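# Sort loose wooden strips into rows by colour

## Task

Move every loose wooden strip onto the row that matches its colour, then open the grippers and release everything.

## Robot and tools

Robot: two arms, left_arm and right_arm, each ending in a parallel gripper. One scene frame is shared by both. Its origin sits on the table surface midway between the arms. +x points out over the table, +z points up, and left_arm is mounted on the +y side. The names left and right refer only to the arms, not to image sides. On each gripper the fingers extend along its local +z axis and close along its local y axis. The reported end_effector_position is the point between the finger pads, roughly 1 cm back from the tips. Reported hand positions can be somewhat off, more so at long reach, and motions often stop a centimetre or more short of the command, usually too low.

Row format (used by both execute_actions and move): one flat list of 16 numbers covering both arms. Order: left_arm x, y, z, qw, qx, qy, qz, opening, then right_arm x, y, z, qw, qx, qy, qz, opening. x, y, z form an absolute target position in metres in the scene frame. qw, qx, qy, qz form an absolute target orientation quaternion in the scene frame, w first. opening runs from -1 (closed) to +1 (fully open, 0.094 m). An arm meant to stay still should get its full pose from the last result repeated, plus the opening it should keep. To hold an orientation steady, resend one fixed quaternion rather than copying the slightly drifted value from results.

execute_actions(actions): actions is a list of up to 15 actions. Each action is a list of up to 15 rows, each row run for one 1/30 s control step. If an action has fewer than 15 rows, its final row is held for the remaining steps. An empty list simply returns state and images. Per step, the command is clipped to within 70 mm and 16 degrees of the measured gripper pose, so distant targets need several actions. A target lying more than 0.6 m from the gripper's current position along any of its own axes makes that action refused for both arms. If the first action fails this check, or any action is malformed, nothing runs.

move(target, speed, blocking): target is a single 16-number row (absolute poses as above). Each gripper travels in a straight line toward its pose; both paths finish together and last 0.5 to 10 s, stopping short if longer is needed. speed is the path's top speed in m/s, 0.002 to 0.5, default 0.25; rotation is capped at twice that in rad/s. Openings are applied when the move begins. Paths ignore obstacles and the other arm, and grippers may lag, wander or overshoot speed, especially with the arm nearly straight. Faster contact hits harder, and aiming further past a contact presses harder. blocking=false returns after 0.5 s while motion continues; until a result shows it ended, further moves and execute_actions are rejected, so call wait or stop first. The result adds a move: line with an ending such as done, off_target, moving, held or fault, plus any limits (paced = the pose was clipped; held = a check blocked some steps, after which the arm may jump faster than speed), and each gripper's distance from its pose. If the ending names one arm only, the other finished fine.

wait(seconds): 0 to 10 s; arms keep their last command, and it returns early if a running move ends. stop(): brakes the current move; braking needs room, and fingers continue moving. zoom_image(camera, region): enlarges part of the latest image; camera is cam_high, cam_low, cam_left_wrist or cam_right_wrist; region is [x0, y0, x1, y1] in pixels, origin top-left, at most 504 by 504. finished_scene(scene): ends the current scene (pass its number) after the last command has been held; irreversible, and the result reports success.

Results: a state line per arm with pose and grip_measured (measured opening on the command scale; each gripper may read off by up to about 1 mm, consistently). Joint positions end with the opening in metres. Hand target lines show what the controller is now driving toward. A pose unreachable line means the clearance check altered or blocked that arm's command. FAULT lines report an arm stop; MOTOR HOT warns from 85 °C, and at 100 °C that arm goes limp and drops until cooled, so avoid holding loads long. Images arrive in the order cam_high (504x504), cam_low (504x504), cam_left_wrist (616x616), cam_right_wrist (616x616); calibration gives K, distortion and T_world_to_cam for projecting scene points.

Grasping: command an opening below grip_measured, about 0.03 lower for a firm hold, less for a gentler one. Parts under about 2 mm thick are squeezed less. Expect occasional tugs on held items or pushes on loose ones.

Avoid: knocking or placing anything off the table (task fails), dropping or slamming strips, hard shoves, and letting the arms collide or press on each other. Open both grippers at the end before finishing.

Each tool is called after ">>>" as a command line: name --argument value for each argument, lists and objects as JSON in quotes; but a table of rows of numbers goes row by row, as --pt "numbers of a row", without its own name.

## Session

>>> execute_actions --actions '[]'

>>> zoom_image --camera "cam_high" --region '[100,150,400,400]'

Scene clock: 0.00 s.
left_arm: end_effector_position=(+0.6369, +0.3468, +0.3422) grip_measured=+1.000 end_effector_quat_wxyz=(+0.398, -0.031, +0.798, -0.451) | right_arm: end_effector_position=(+0.4842, -0.5880, +0.3864) grip_measured=+1.000 end_effector_quat_wxyz=(+0.386, +0.514, +0.735, +0.216)
Joint positions: left_arm=[ 0.546  1.683  1.507 -0.435  1.069 -0.336  0.094] | right_arm=[-0.64   1.362  1.431 -0.81  -0.446  0.744  0.094]
Joint velocities: left_arm=[-0.005  0.005  0.002  0.002  0.022 -0.022  0.   ] | right_arm=[-0.005 -0.005 -0.002 -0.007 -0.037 -0.051  0.   ]
Motor temperatures (°C, as the motors report them): left_arm=[21 23 23 23 22 23] | right_arm=[22 21 23 23 24 22]
Hand target (left_arm): +0.642, +0.349, +0.349; +0.404, -0.026, +0.796, -0.449
Hand target (right_arm): +0.487, -0.590, +0.409; +0.406, +0.505, +0.731, +0.214

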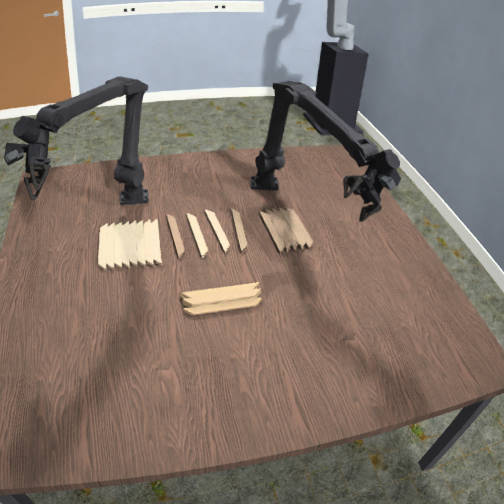

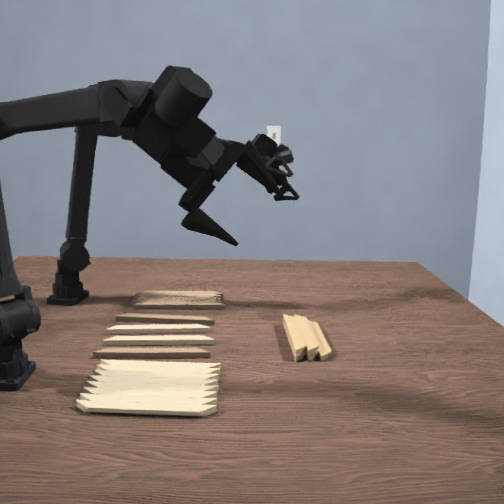

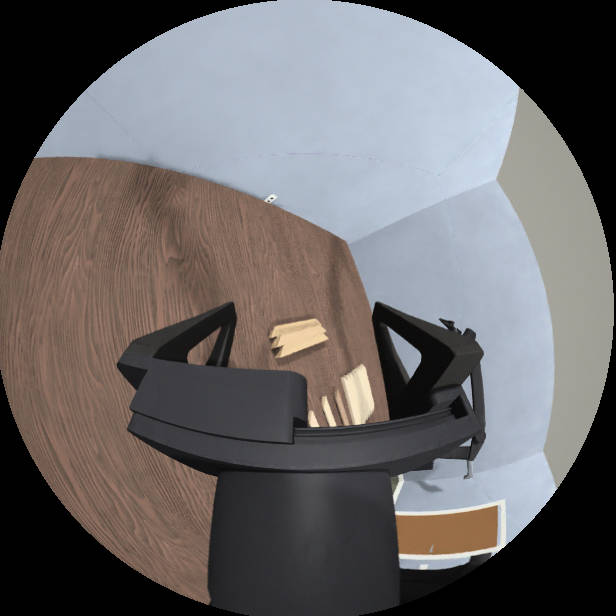

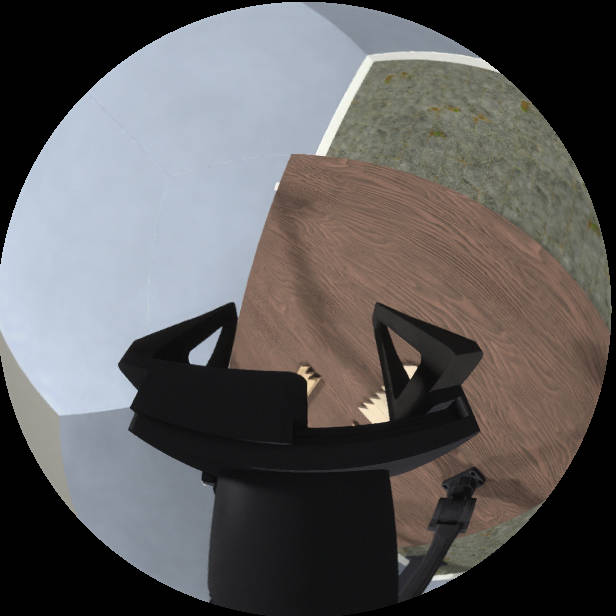

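Region (100, 150, 400, 400) of cam_high's 504x504 image, scaled by 1.680, with more detail than that image has.

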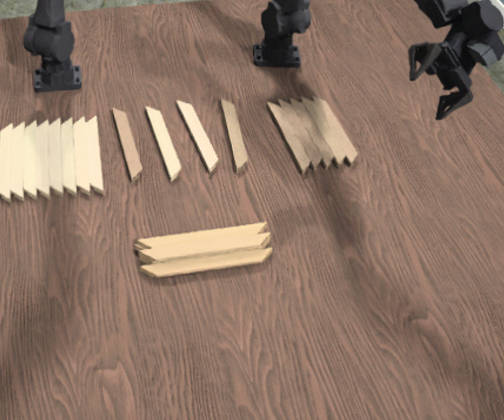

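>>> zoom_image --camera "cam_high" --region '[90,195,210,285]'

>>> zoom_image --camera "cam_high" --region '[200,195,320,285]'

>>> zoom_image --camera "cam_low" --region '[60,270,350,430]'

Region (90, 195, 210, 285) of cam_high's 504x504 image, scaled by 4.200, with more detail than that image has; it fills the top 378 rows of this view, and the rest is white.

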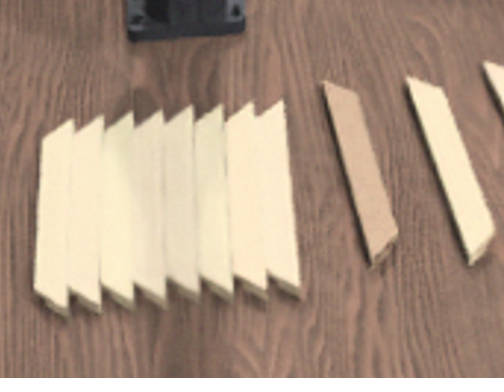

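Region (200, 195, 320, 285) of cam_high's 504x504 image, scaled by 4.200, with more detail than that image has; it fills the top 378 rows of this view, and the rest is white.

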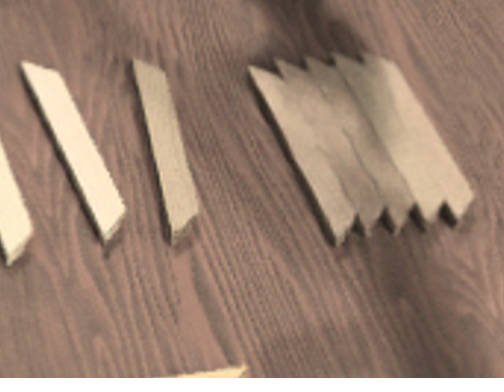

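Region (60, 270, 350, 430) of cam_low's 504x504 image, scaled by 1.738, with more detail than that image has; it fills the top 278 rows of this view, and the rest is white.

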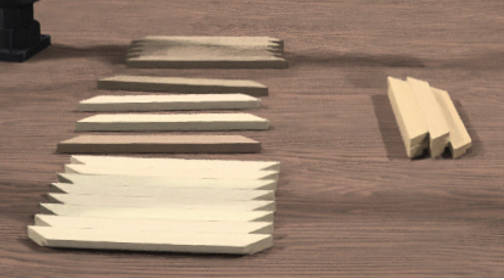

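>>> move --target '[0.295,0.114,0.12,0,0.035,0.999,0,0.3,0.29,-0.132,0.12,0,-0.032,0.999,0,0.3]' --speed 0.35

Scene clock: 25.07 s.
left_arm: end_effector_position=(+0.2959, +0.1139, +0.1262) grip_measured=+0.302 end_effector_quat_wxyz=(+0.009, +0.044, +0.999, -0.012) | right_arm: end_effector_position=(+0.2824, -0.1328, +0.1150) grip_measured=+0.301 end_effector_quat_wxyz=(-0.005, -0.040, +0.999, +0.002)
Joint positions: left_arm=[-0.271  1.308  0.927 -1.164  0.015 -0.391  0.061] | right_arm=[ 0.557  1.273  0.865 -1.169 -0.008  0.442  0.061]
Joint velocities: left_arm=[-0.005  0.005 -0.007  0.002  0.022 -0.022 -0.001] | right_arm=[-0.015 -0.015  0.002 -0.007 -0.007  0.022 -0.   ]
Motor temperatures (°C, as the motors report them): left_arm=[21 25 28 23 22 23] | right_arm=[22 22 27 24 24 22]
Hand target (left_arm): +0.294, +0.117, +0.118; -0.006, +0.032, +0.999, -0.004
Hand target (right_arm): +0.285, -0.133, +0.122; -0.001, -0.034, +0.999, +0.003
Off the commanded pose (left_arm): 0.006 m, 2 deg.
Off the commanded pose (right_arm): 0.009 m, 1 deg.
move: done
camera_calibration (this result's frames):
cam_left_wrist: T_world_to_cam=[[-0.0853349, -0.996201, 0.0173439, 0.135996], [-0.813841, 0.0797349, 0.575591, 0.164253], [-0.574788, 0.0350028, -0.817554, 0.394516], [0, 0, 0, 1]] pos_world=[0.372043, 0.108573, 0.225636]
cam_right_wrist: T_world_to_cam=[[0.0764067, -0.997031, 0.00950399, -0.158053], [-0.801274, -0.0557266, 0.595697, 0.152233], [-0.593399, -0.0531305, -0.803153, 0.377389], [0, 0, 0, 1]] pos_world=[0.357999, -0.129049, 0.213919]

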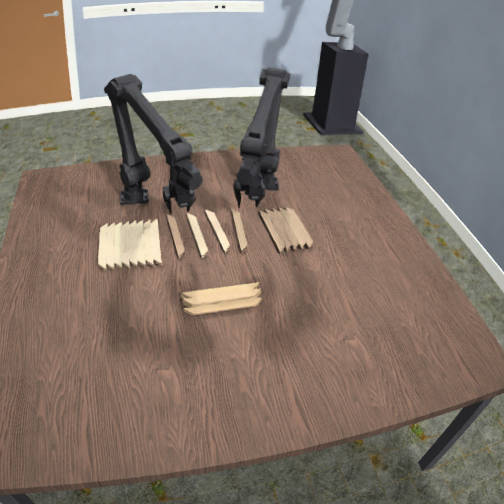

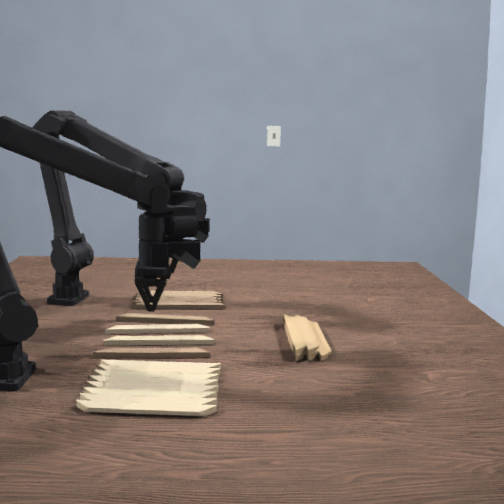

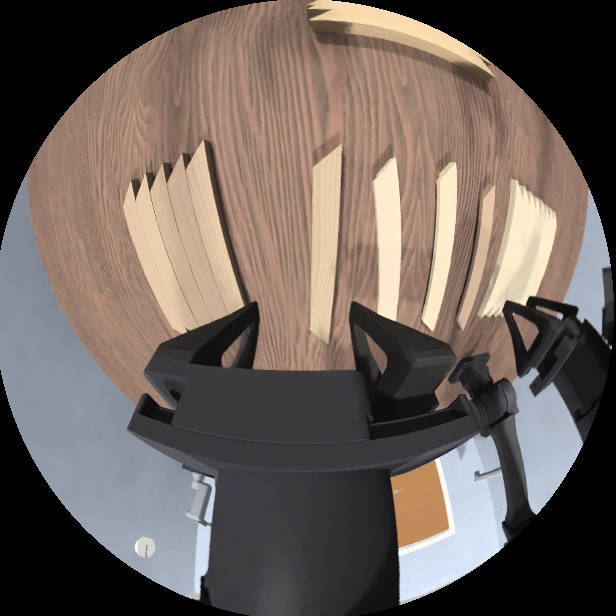

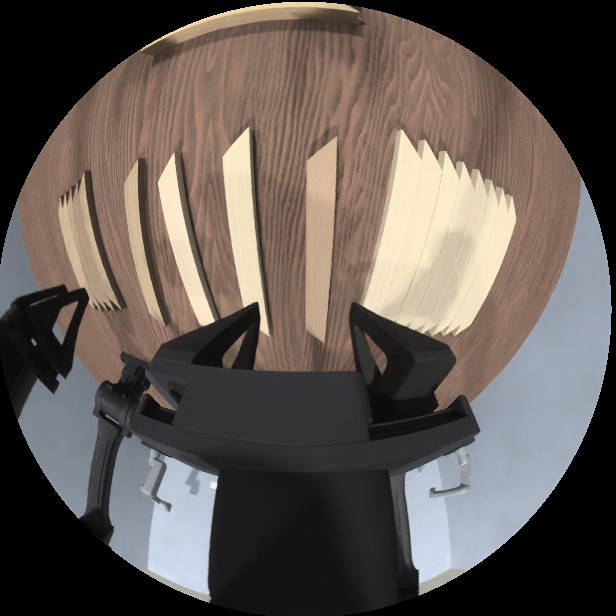

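>>> move --target '[0.295,0.093,0.02,0,0.04,0.999,0,0.15,0.29,-0.15,0.024,0,-0.032,0.999,0,0.15]' --speed 0.15

Scene clock: 29.60 s.
left_arm: end_effector_position=(+0.2947, +0.0952, +0.0263) grip_measured=+0.152 end_effector_quat_wxyz=(+0.002, +0.045, +0.999, -0.002) | right_arm: end_effector_position=(+0.2814, -0.1499, +0.0227) grip_measured=+0.151 end_effector_quat_wxyz=(-0.010, -0.032, +0.999, -0.004)
Joint positions: left_arm=[-0.325  1.494  0.811 -0.882  0.003 -0.442  0.054] | right_arm=[ 0.515  1.412  0.71  -0.889 -0.002  0.414  0.054]
Joint velocities: left_arm=[-0.015 -0.005 -0.012 -0.007 -0.081  0.037 -0.001] | right_arm=[-0.015 -0.015  0.012 -0.002 -0.022 -0.007 -0.   ]
Motor temperatures (°C, as the motors report them): left_arm=[21 25 28 23 22 23] | right_arm=[22 22 27 24 24 22]
Hand target (left_arm): +0.294, +0.094, +0.021; -0.000, +0.040, +0.999, +0.000
Hand target (right_arm): +0.289, -0.151, +0.025; -0.000, -0.032, +0.999, -0.000
Off the commanded pose (left_arm): 0.007 m, 1 deg.
Off the commanded pose (right_arm): 0.009 m, 1 deg.
move: done
camera_calibration (this result's frames):
cam_left_wrist: T_world_to_cam=[[-0.0880796, -0.996112, -0.0019542, 0.120385], [-0.80623, 0.0701372, 0.58743, 0.220583], [-0.585008, 0.0533161, -0.809273, 0.313897], [0, 0, 0, 1]] pos_world=[0.372077, 0.0877102, 0.124686]
cam_right_wrist: T_world_to_cam=[[0.0617819, -0.997889, 0.0200382, -0.170426], [-0.796339, -0.0371806, 0.603707, 0.206614], [-0.601687, -0.0532554, -0.796955, 0.303936], [0, 0, 0, 1]] pos_world=[0.357938, -0.146198, 0.120904]

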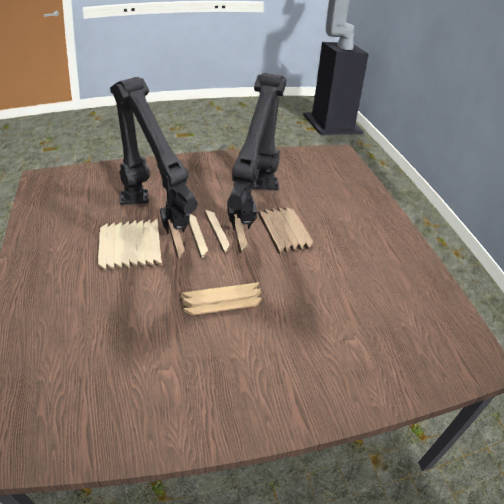

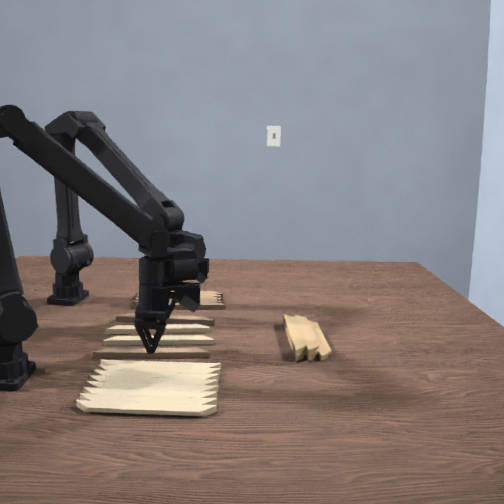

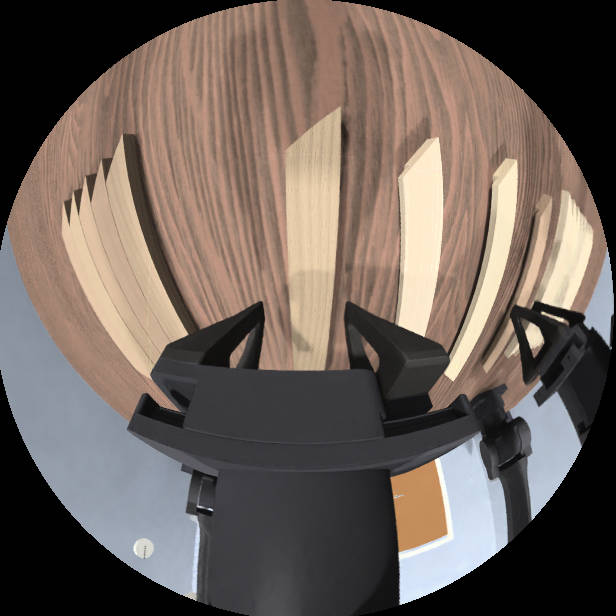

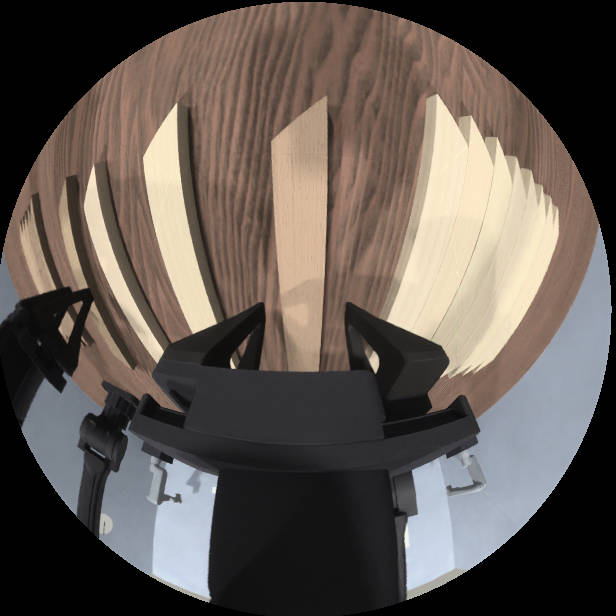

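>>> execute_actions --actions '[[[0.295,0.089,0.008,0,0.04,0.999,0,0.15,0.29,-0.149,0.015,0,-0.032,0.999,0,0.15]],[[0.295,0.089,0.008,0,0.04,0.999,0,-0.5,0.29,-0.149,0.015,0,-0.032,0.999,0,-0.5]]]'

>>> move --target '[0.31,0.13,0.03,0,0,1,0,-0.5,0.29,-0.149,0.07,0,-0.032,0.999,0,-0.5]' --speed 0.15

Scene clock: 35.20 s.
left_arm: end_effector_position=(+0.2981, +0.0895, +0.0172) grip_measured=-0.461 end_effector_quat_wxyz=(+0.007, +0.044, +0.999, -0.005) | right_arm: end_effector_position=(+0.2860, -0.1476, +0.0160) grip_measured=-0.474 end_effector_quat_wxyz=(-0.005, -0.033, +0.999, -0.001)
Joint positions: left_arm=[-0.334  1.519  0.809 -0.843  0.002 -0.453  0.025] | right_arm=[ 0.515  1.433  0.708 -0.857 -0.001  0.413  0.025]
Joint velocities: left_arm=[-0.015  0.005 -0.002 -0.012  0.066  0.066 -0.001] | right_arm=[-0.005 -0.024  0.007 -0.002 -0.007  0.037  0.   ]
Motor temperatures (°C, as the motors report them): left_arm=[21 24 27 23 22 23] | right_arm=[22 22 27 24 24 22]
Hand target (left_arm): +0.295, +0.089, +0.008; -0.000, +0.040, +0.999, -0.000
Hand target (right_arm): +0.290, -0.149, +0.015; +0.000, -0.032, +0.999, -0.000
Off the commanded pose (left_arm): 0.010 m, 1 deg.
Off the commanded pose (right_arm): 0.004 m, 1 deg.
camera_calibration (this result's frames):
cam_left_wrist: T_world_to_cam=[[-0.0861737, -0.996277, 0.00243536, 0.114346], [-0.812279, 0.0716736, 0.578849, 0.230899], [-0.576869, 0.0479034, -0.815431, 0.306966], [0, 0, 0, 1]] pos_world=[0.374487, 0.0826658, 0.116376]
cam_right_wrist: T_world_to_cam=[[0.0627555, -0.9979, 0.0160482, -0.168476], [-0.802081, -0.0408591, 0.595816, 0.215626], [-0.593909, -0.0502627, -0.802961, 0.299835], [0, 0, 0, 1]] pos_world=[0.361597, -0.144241, 0.114986]

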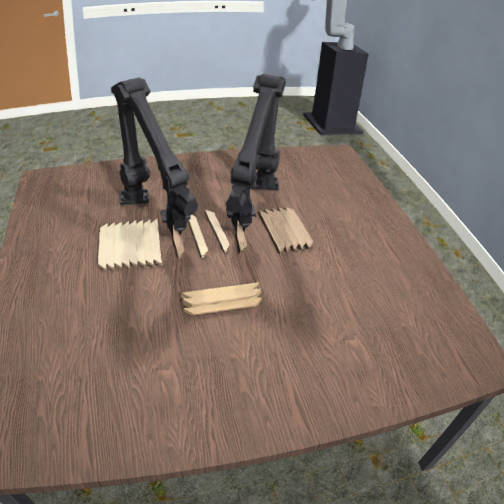

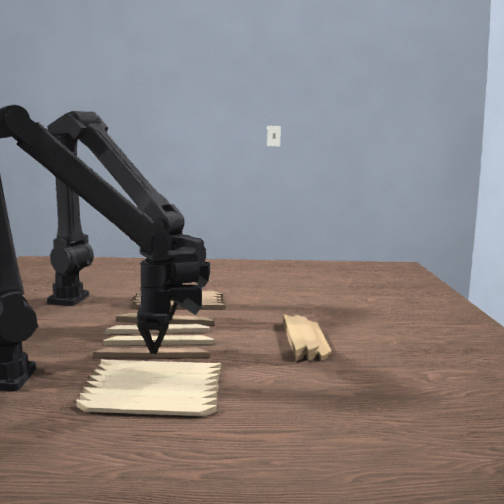

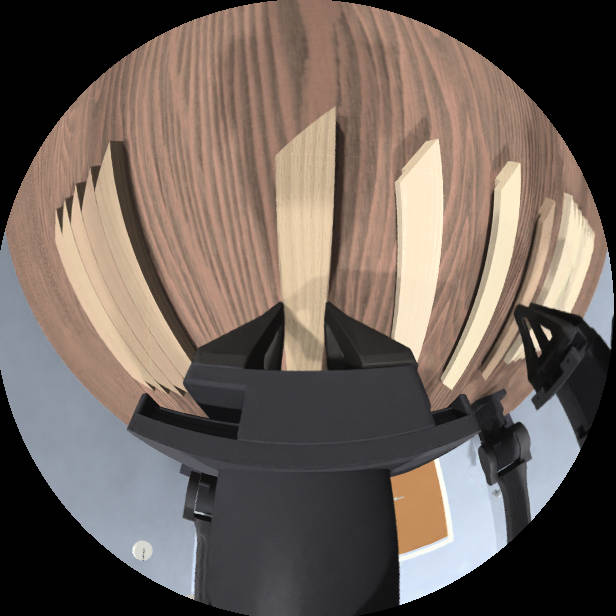

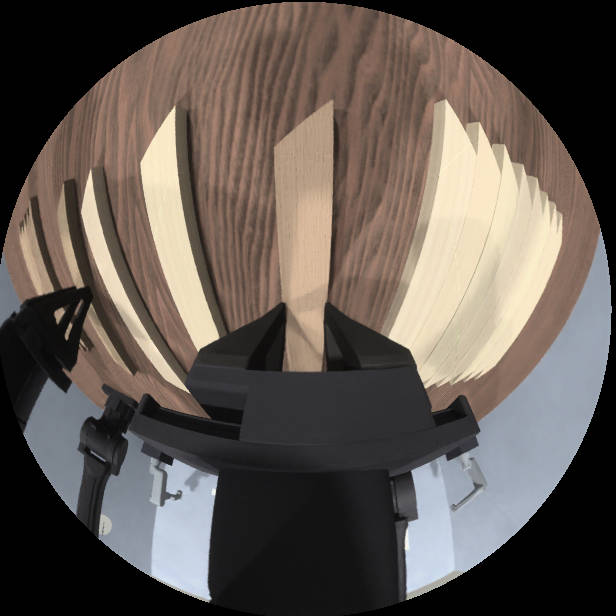

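Scene clock: 36.03 s.
left_arm: end_effector_position=(+0.3093, +0.1298, +0.0237) grip_measured=-0.461 end_effector_quat_wxyz=(-0.004, -0.008, +1.000, +0.001) | right_arm: end_effector_position=(+0.2722, -0.1548, +0.0532) grip_measured=-0.474 end_effector_quat_wxyz=(-0.018, -0.033, +0.999, -0.008)
Joint positions: left_arm=[-0.221  1.5    0.809 -0.888  0.001 -0.444  0.025] | right_arm=[ 0.515  1.336  0.735 -1.011 -0.001  0.413  0.025]
Joint velocities: left_arm=[-0.005 -0.005 -0.007  0.017 -0.051 -0.051  0.001] | right_arm=[ 0.005 -0.005 -0.022 -0.012 -0.007  0.022  0.   ]
Motor temperatures (°C, as the motors report them): left_arm=[21 24 27 23 22 23] | right_arm=[22 22 27 24 24 22]
Hand target (left_arm): +0.310, +0.129, +0.030; +0.001, -0.000, +1.000, -0.000
Hand target (right_arm): +0.290, -0.149, +0.070; +0.000, -0.032, +0.999, -0.000
Off the commanded pose (left_arm): 0.006 m, 1 deg.
Off the commanded pose (right_arm): 0.025 m, 2 deg.
move: off_target (right_arm)
camera_calibration (this result's frames):
cam_left_wrist: T_world_to_cam=[[0.0174025, -0.999804, -0.00940553, 0.124091], [-0.801896, -0.0195753, 0.597144, 0.241535], [-0.597211, -0.00284956, -0.802079, 0.329386], [0, 0, 0, 1]] pos_world=[0.38824, 0.129733, 0.12113]
cam_right_wrist: T_world_to_cam=[[0.0633476, -0.997592, 0.0282201, -0.176127], [-0.785854, -0.0324323, 0.617561, 0.177827], [-0.615159, -0.0612979, -0.786016, 0.324297], [0, 0, 0, 1]] pos_world=[0.350397, -0.150057, 0.150054]

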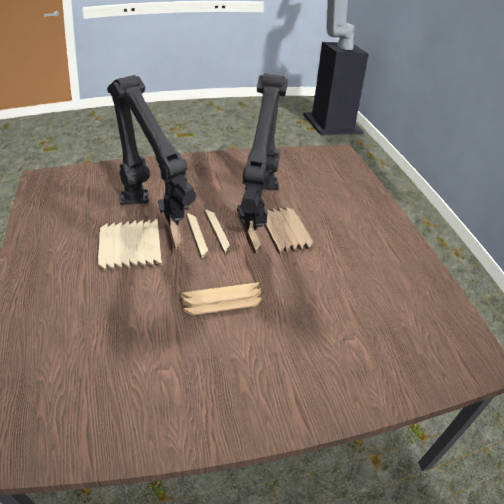

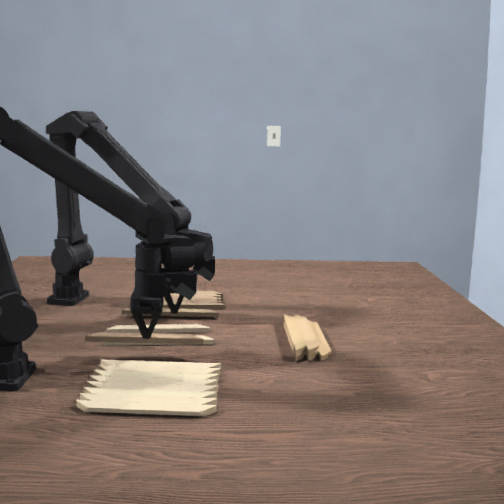

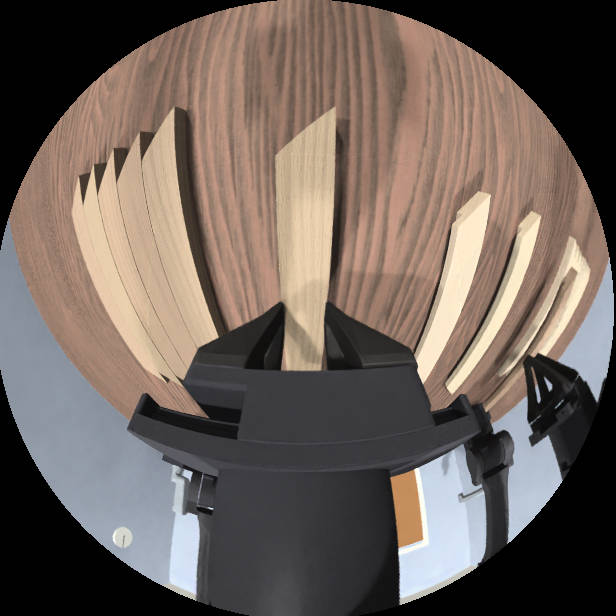

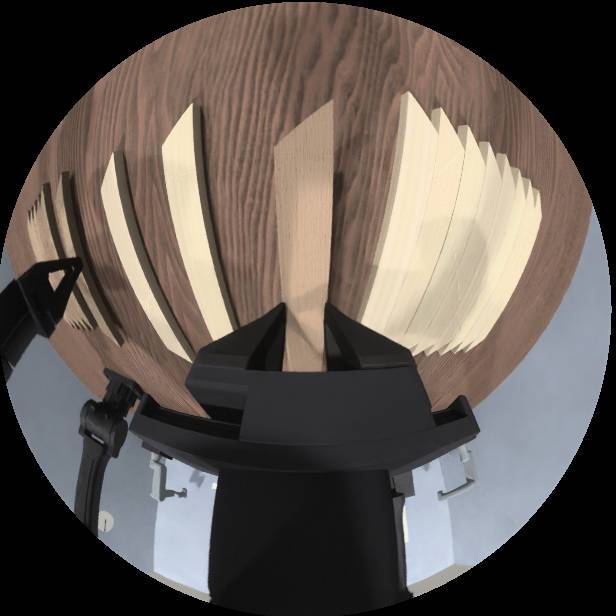

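>>> move --target '[0.328,0.165,0.014,0,-0.025,0.999,0,-0.5,0.31,-0.09,0.09,0,-0.03,0.999,0,-0.5]' --speed 0.12

Scene clock: 39.30 s.
left_arm: end_effector_position=(+0.3296, +0.1625, +0.0236) grip_measured=-0.461 end_effector_quat_wxyz=(+0.009, -0.032, +0.999, -0.004) | right_arm: end_effector_position=(+0.2968, -0.1021, +0.0753) grip_measured=-0.474 end_effector_quat_wxyz=(-0.014, -0.032, +0.999, -0.008)
Joint positions: left_arm=[-0.115  1.5    0.809 -0.86   0.001 -0.386  0.025] | right_arm=[ 0.616  1.419  0.885 -1.069 -0.001  0.516  0.025]
Joint velocities: left_arm=[-0.005 -0.005 -0.002  0.002 -0.007 -0.022  0.   ] | right_arm=[-0.005 -0.005 -0.012 -0.017  0.022  0.081 -0.   ]
Motor temperatures (°C, as the motors report them): left_arm=[21 24 27 23 22 23] | right_arm=[22 22 27 24 24 22]
Hand target (left_arm): +0.328, +0.165, +0.014; +0.000, -0.025, +1.000, -0.000
Hand target (right_arm): +0.310, -0.090, +0.089; +0.000, -0.030, +1.000, -0.000
Off the commanded pose (left_arm): 0.010 m, 1 deg.
Off the commanded pose (right_arm): 0.023 m, 2 deg.
move: off_target (right_arm)
camera_calibration (this result's frames):
cam_left_wrist: T_world_to_cam=[[0.0651386, -0.997875, 0.00143462, 0.140133], [-0.815279, -0.0523901, 0.576694, 0.2687], [-0.575393, -0.0387347, -0.816959, 0.34049], [0, 0, 0, 1]] pos_world=[0.405853, 0.167102, 0.123007]
cam_right_wrist: T_world_to_cam=[[0.0612471, -0.997737, 0.0277607, -0.125125], [-0.791935, -0.0316473, 0.609785, 0.187703], [-0.607526, -0.0593322, -0.792081, 0.358381], [0, 0, 0, 1]] pos_world=[0.374038, -0.0976376, 0.172882]

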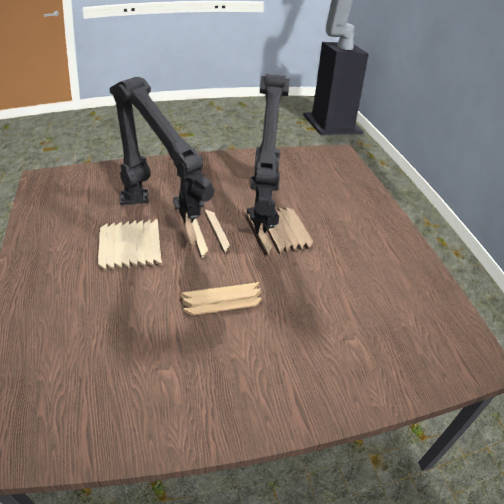

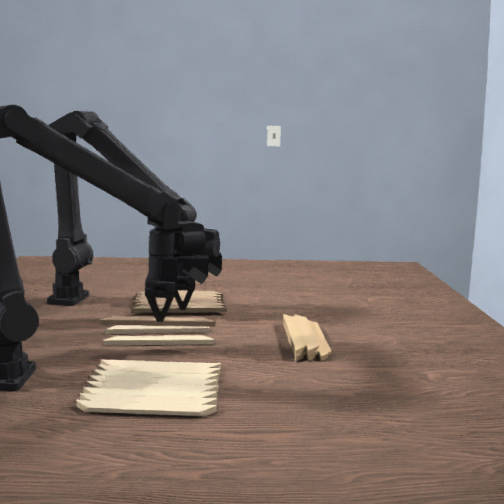

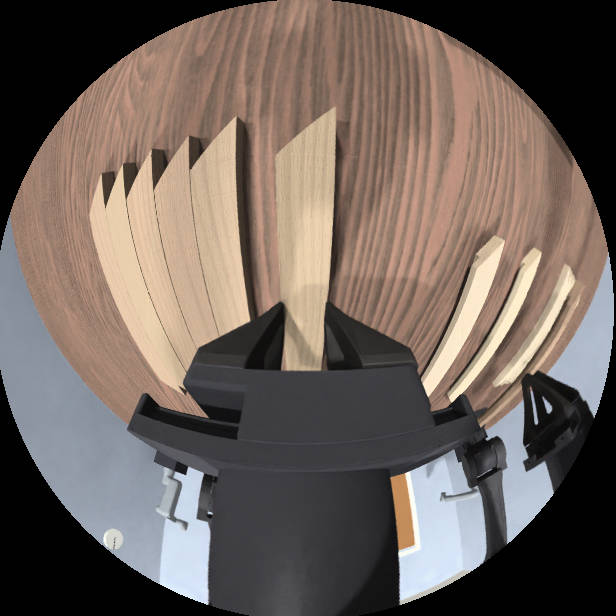

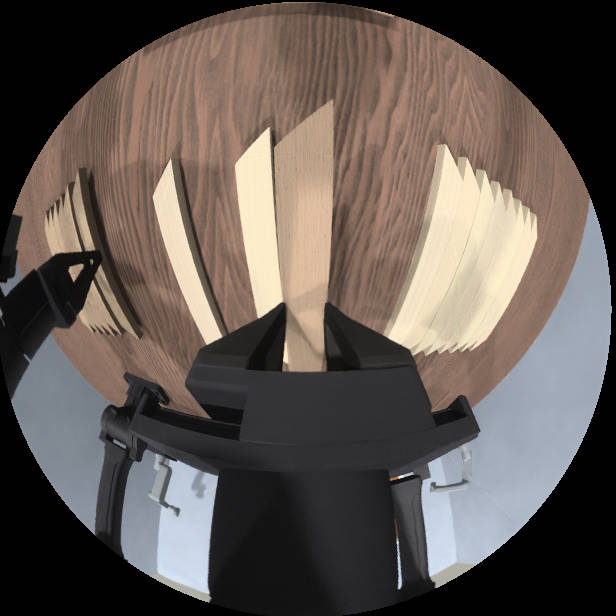

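>>> execute_actions --actions '[[[0.328,0.165,0.006,0,-0.025,0.999,0,-0.5,0.31,-0.09,0.09,0,-0.03,0.999,0,-0.5]],[[0.328,0.165,0.006,0,-0.025,0.999,0,-0.28,0.31,-0.09,0.09,0,-0.03,0.999,0,-0.5]],[[0.328,0.165,0.06,0,-0.025,0.999,0,-0.28,0.31,-0.09,0.09,0,-0.03,0.999,0,-0.5]]]'

>>> move --target '[0.25,0.42,0.15,0,-0.025,0.999,0,-0.28,0.33,0.12,0.055,0,-0.03,0.999,0,-0.5]'

>>> move --target '[0.25,0.42,0.15,0,-0.025,0.999,0,-0.28,0.33,0.12,0.026,0,-0.03,0.999,0,-0.5]' --speed 0.1

Scene clock: 46.10 s.
left_arm: end_effector_position=(+0.3156, +0.1672, +0.0498) grip_measured=-0.282 end_effector_quat_wxyz=(-0.011, -0.030, +0.999, +0.003) | right_arm: end_effector_position=(+0.2967, -0.1022, +0.0753) grip_measured=-0.474 end_effector_quat_wxyz=(-0.014, -0.030, +0.999, -0.008)
Joint positions: left_arm=[-0.115  1.44   0.828 -0.982  0.001 -0.382  0.034] | right_arm=[ 0.616  1.419  0.885 -1.069 -0.001  0.519  0.025]
Joint velocities: left_arm=[ 0.005 -0.005  0.002  0.007 -0.022 -0.037 -0.   ] | right_arm=[-0.005  0.005 -0.002  0.002 -0.007 -0.051 -0.   ]
Motor temperatures (°C, as the motors report them): left_arm=[21 24 27 23 22 23] | right_arm=[22 22 28 24 24 22]
Hand target (left_arm): +0.328, +0.165, +0.060; +0.000, -0.025, +1.000, +0.000
Hand target (right_arm): +0.310, -0.090, +0.090; +0.000, -0.030, +1.000, +0.000
Off the commanded pose (left_arm): 0.016 m, 1 deg.
Off the commanded pose (right_arm): 0.023 m, 2 deg.
camera_calibration (this result's frames):
cam_left_wrist: T_world_to_cam=[[0.0614599, -0.998009, -0.0142005, 0.147645], [-0.792109, -0.0574266, 0.607672, 0.234428], [-0.607277, -0.0260991, -0.794061, 0.360759], [0, 0, 0, 1]] pos_world=[0.395699, 0.170229, 0.146106]
cam_right_wrist: T_world_to_cam=[[0.0578303, -0.997932, 0.0280449, -0.124199], [-0.791878, -0.0287465, 0.610003, 0.1879], [-0.607935, -0.0574848, -0.791903, 0.35863], [0, 0, 0, 1]] pos_world=[0.374, -0.0979249, 0.172864]

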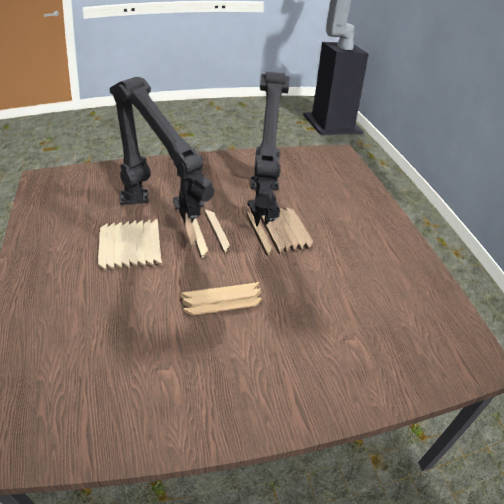

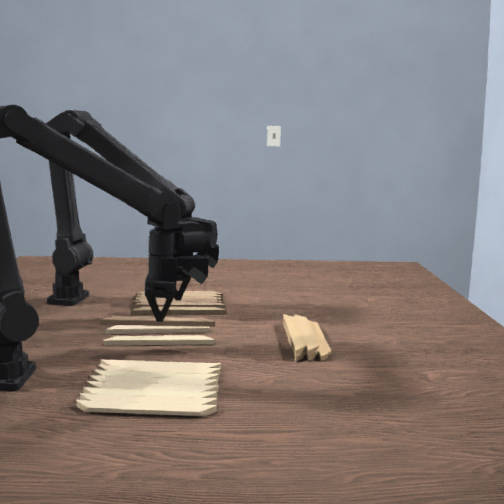

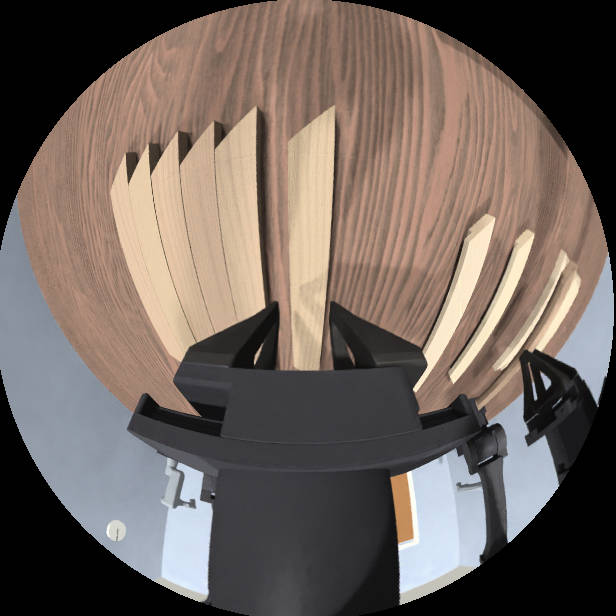

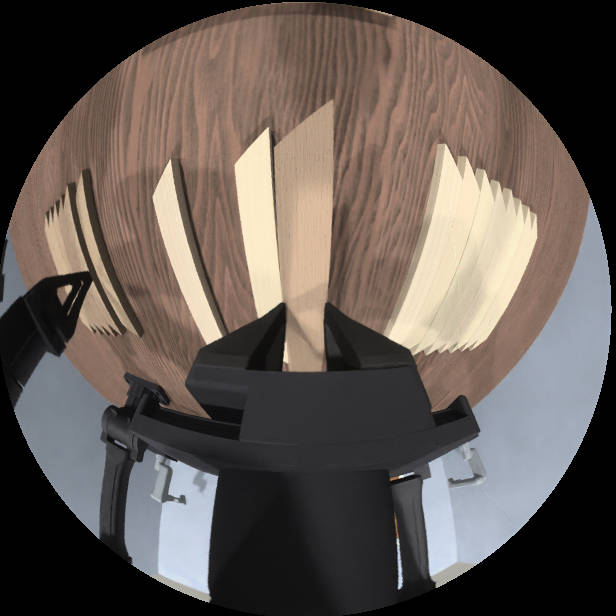

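Scene clock: 47.87 s.
left_arm: end_effector_position=(+0.2423, +0.4136, +0.1340) grip_measured=-0.282 end_effector_quat_wxyz=(-0.011, -0.035, +0.999, -0.005) | right_arm: end_effector_position=(+0.3182, +0.1035, +0.0366) grip_measured=-0.474 end_effector_quat_wxyz=(-0.013, -0.034, +0.999, -0.016)
Joint positions: left_arm=[ 0.697  1.166  0.831 -1.261 -0.     0.42   0.034] | right_arm=[ 0.936  1.847  1.314 -1.079 -0.     0.833  0.025]
Joint velocities: left_arm=[ 0.005 -0.005 -0.002 -0.022  0.022  0.037 -0.001] | right_arm=[ 0.005  0.005 -0.017 -0.002  0.007  0.051 -0.   ]
Motor temperatures (°C, as the motors report them): left_arm=[21 24 27 23 22 23] | right_arm=[22 22 28 24 24 22]
Hand target (left_arm): +0.253, +0.418, +0.149; +0.005, -0.025, +1.000, +0.001
Hand target (right_arm): +0.329, +0.119, +0.054; +0.000, -0.030, +1.000, -0.001
Off the commanded pose (left_arm): 0.019 m, 2 deg.
Off the commanded pose (right_arm): 0.027 m, 2 deg.
move: off_target (left_arm, right_arm)
camera_calibration (this result's frames):
cam_left_wrist: T_world_to_cam=[[0.0715308, -0.997433, 0.0033146, 0.394286], [-0.791162, -0.0547139, 0.609154, 0.13779], [-0.607409, -0.0461957, -0.793045, 0.39782], [0, 0, 0, 1]] pos_world=[0.32245, 0.419191, 0.230246]
cam_right_wrist: T_world_to_cam=[[0.0644977, -0.996958, 0.0437505, 0.0780886], [-0.792168, -0.0244879, 0.609812, 0.234142], [-0.606885, -0.0739892, -0.791338, 0.354228], [0, 0, 0, 1]] pos_world=[0.395419, 0.109794, 0.134115]

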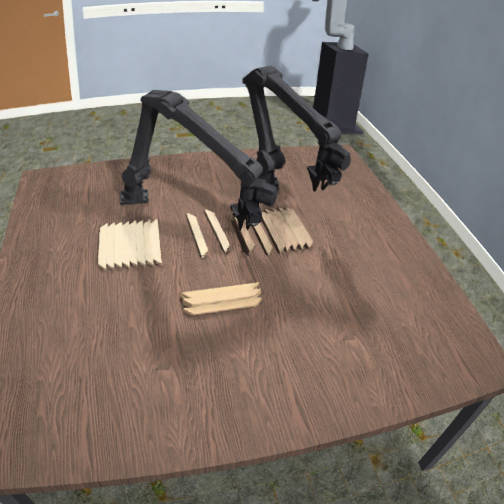

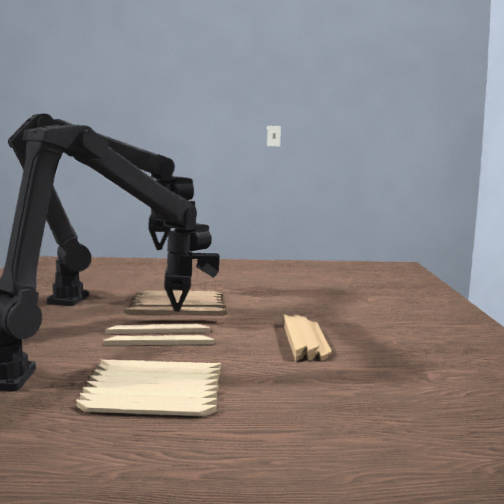

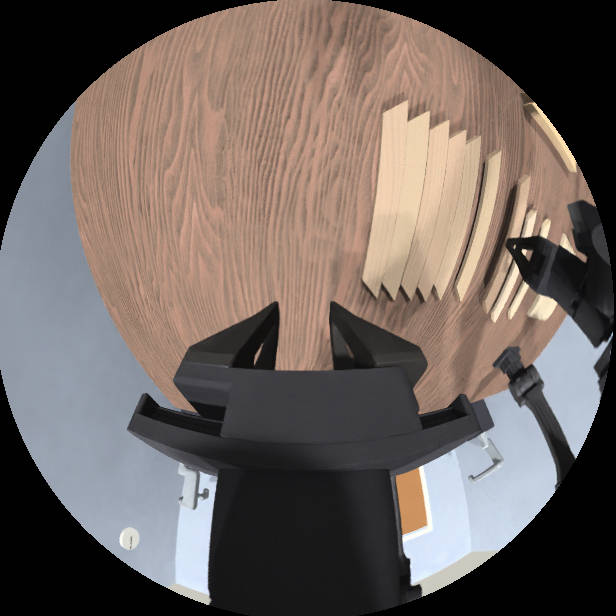

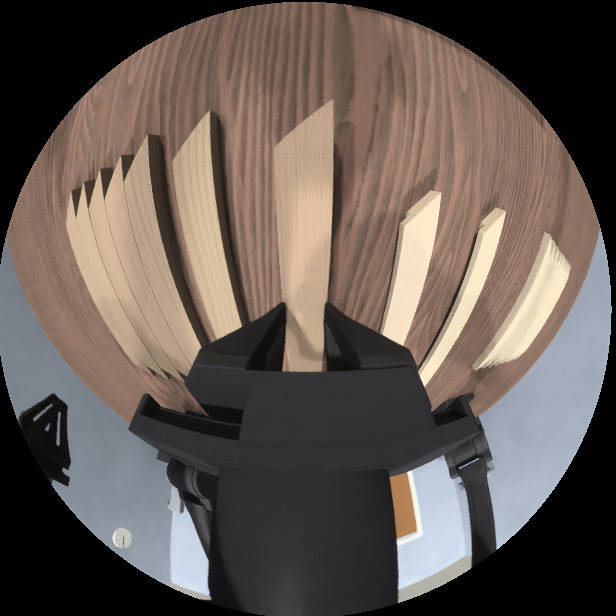

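Scene clock: 48.63 s.
left_arm: end_effector_position=(+0.2399, +0.4123, +0.1341) grip_measured=-0.282 end_effector_quat_wxyz=(-0.016, -0.030, +0.999, -0.008) | right_arm: end_effector_position=(+0.3221, +0.1083, +0.0184) grip_measured=-0.474 end_effector_quat_wxyz=(-0.012, -0.034, +0.999, -0.014)
Joint positions: left_arm=[ 0.697  1.166  0.831 -1.272 -0.     0.431  0.034] | right_arm=[ 0.936  1.883  1.314 -1.039 -0.     0.833  0.025]
Joint velocities: left_arm=[-0.005 -0.005 -0.012 -0.017 -0.037  0.007  0.   ] | right_arm=[ 0.005 -0.005 -0.002 -0.012 -0.007  0.022 -0.   ]
Motor temperatures (°C, as the motors report them): left_arm=[21 24 27 23 22 23] | right_arm=[22 22 28 24 24 22]
Hand target (left_arm): +0.250, +0.420, +0.150; +0.000, -0.025, +1.000, +0.000
Hand target (right_arm): +0.330, +0.120, +0.026; +0.000, -0.030, +1.000, -0.000
Off the commanded pose (left_arm): 0.020 m, 2 deg.
Off the commanded pose (right_arm): 0.016 m, 2 deg.
move: off_target (left_arm, right_arm)
camera_calibration (this result's frames):
cam_left_wrist: T_world_to_cam=[[0.0609332, -0.998108, 0.00816392, 0.395351], [-0.785794, -0.042925, 0.616997, 0.12857], [-0.61548, -0.0440108, -0.786923, 0.396585], [0, 0, 0, 1]] pos_world=[0.32103, 0.417576, 0.229527]
cam_right_wrist: T_world_to_cam=[[0.0643876, -0.997097, 0.040641, 0.083585], [-0.793756, -0.026489, 0.60766, 0.249163], [-0.604819, -0.0713848, -0.793157, 0.341632], [0, 0, 0, 1]] pos_world=[0.399018, 0.11433, 0.116165]

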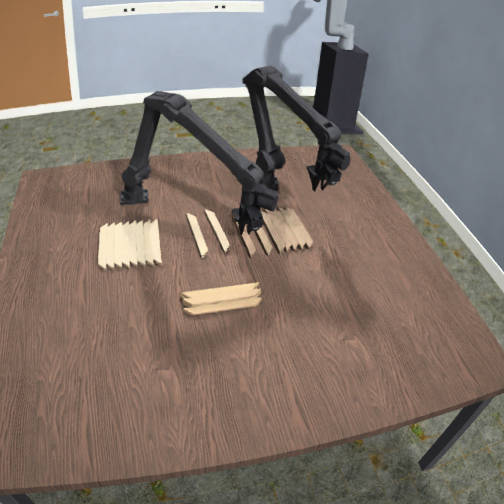

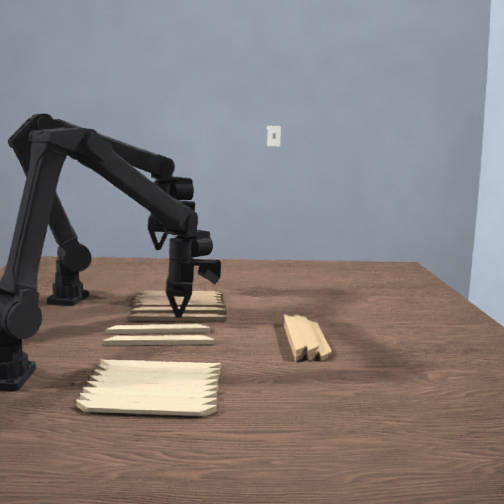

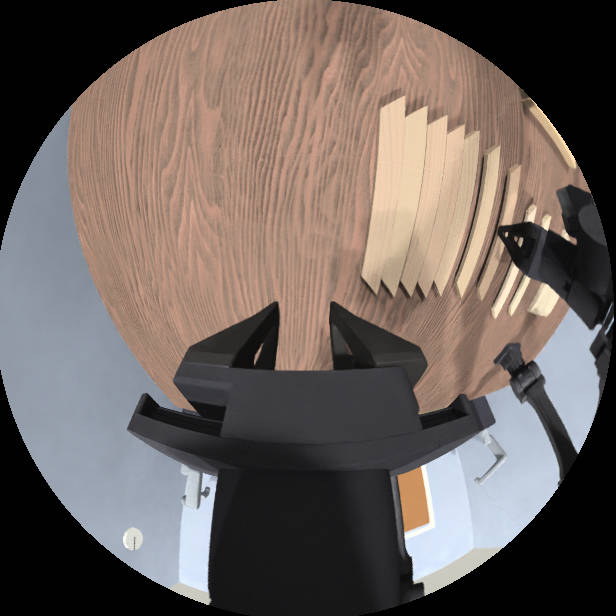

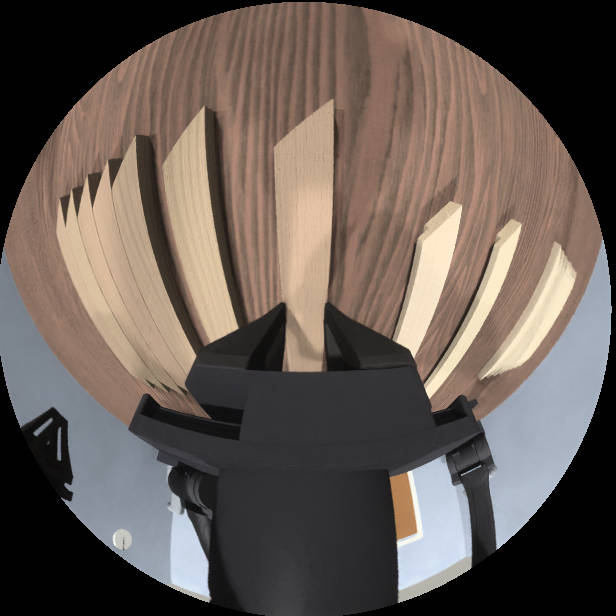

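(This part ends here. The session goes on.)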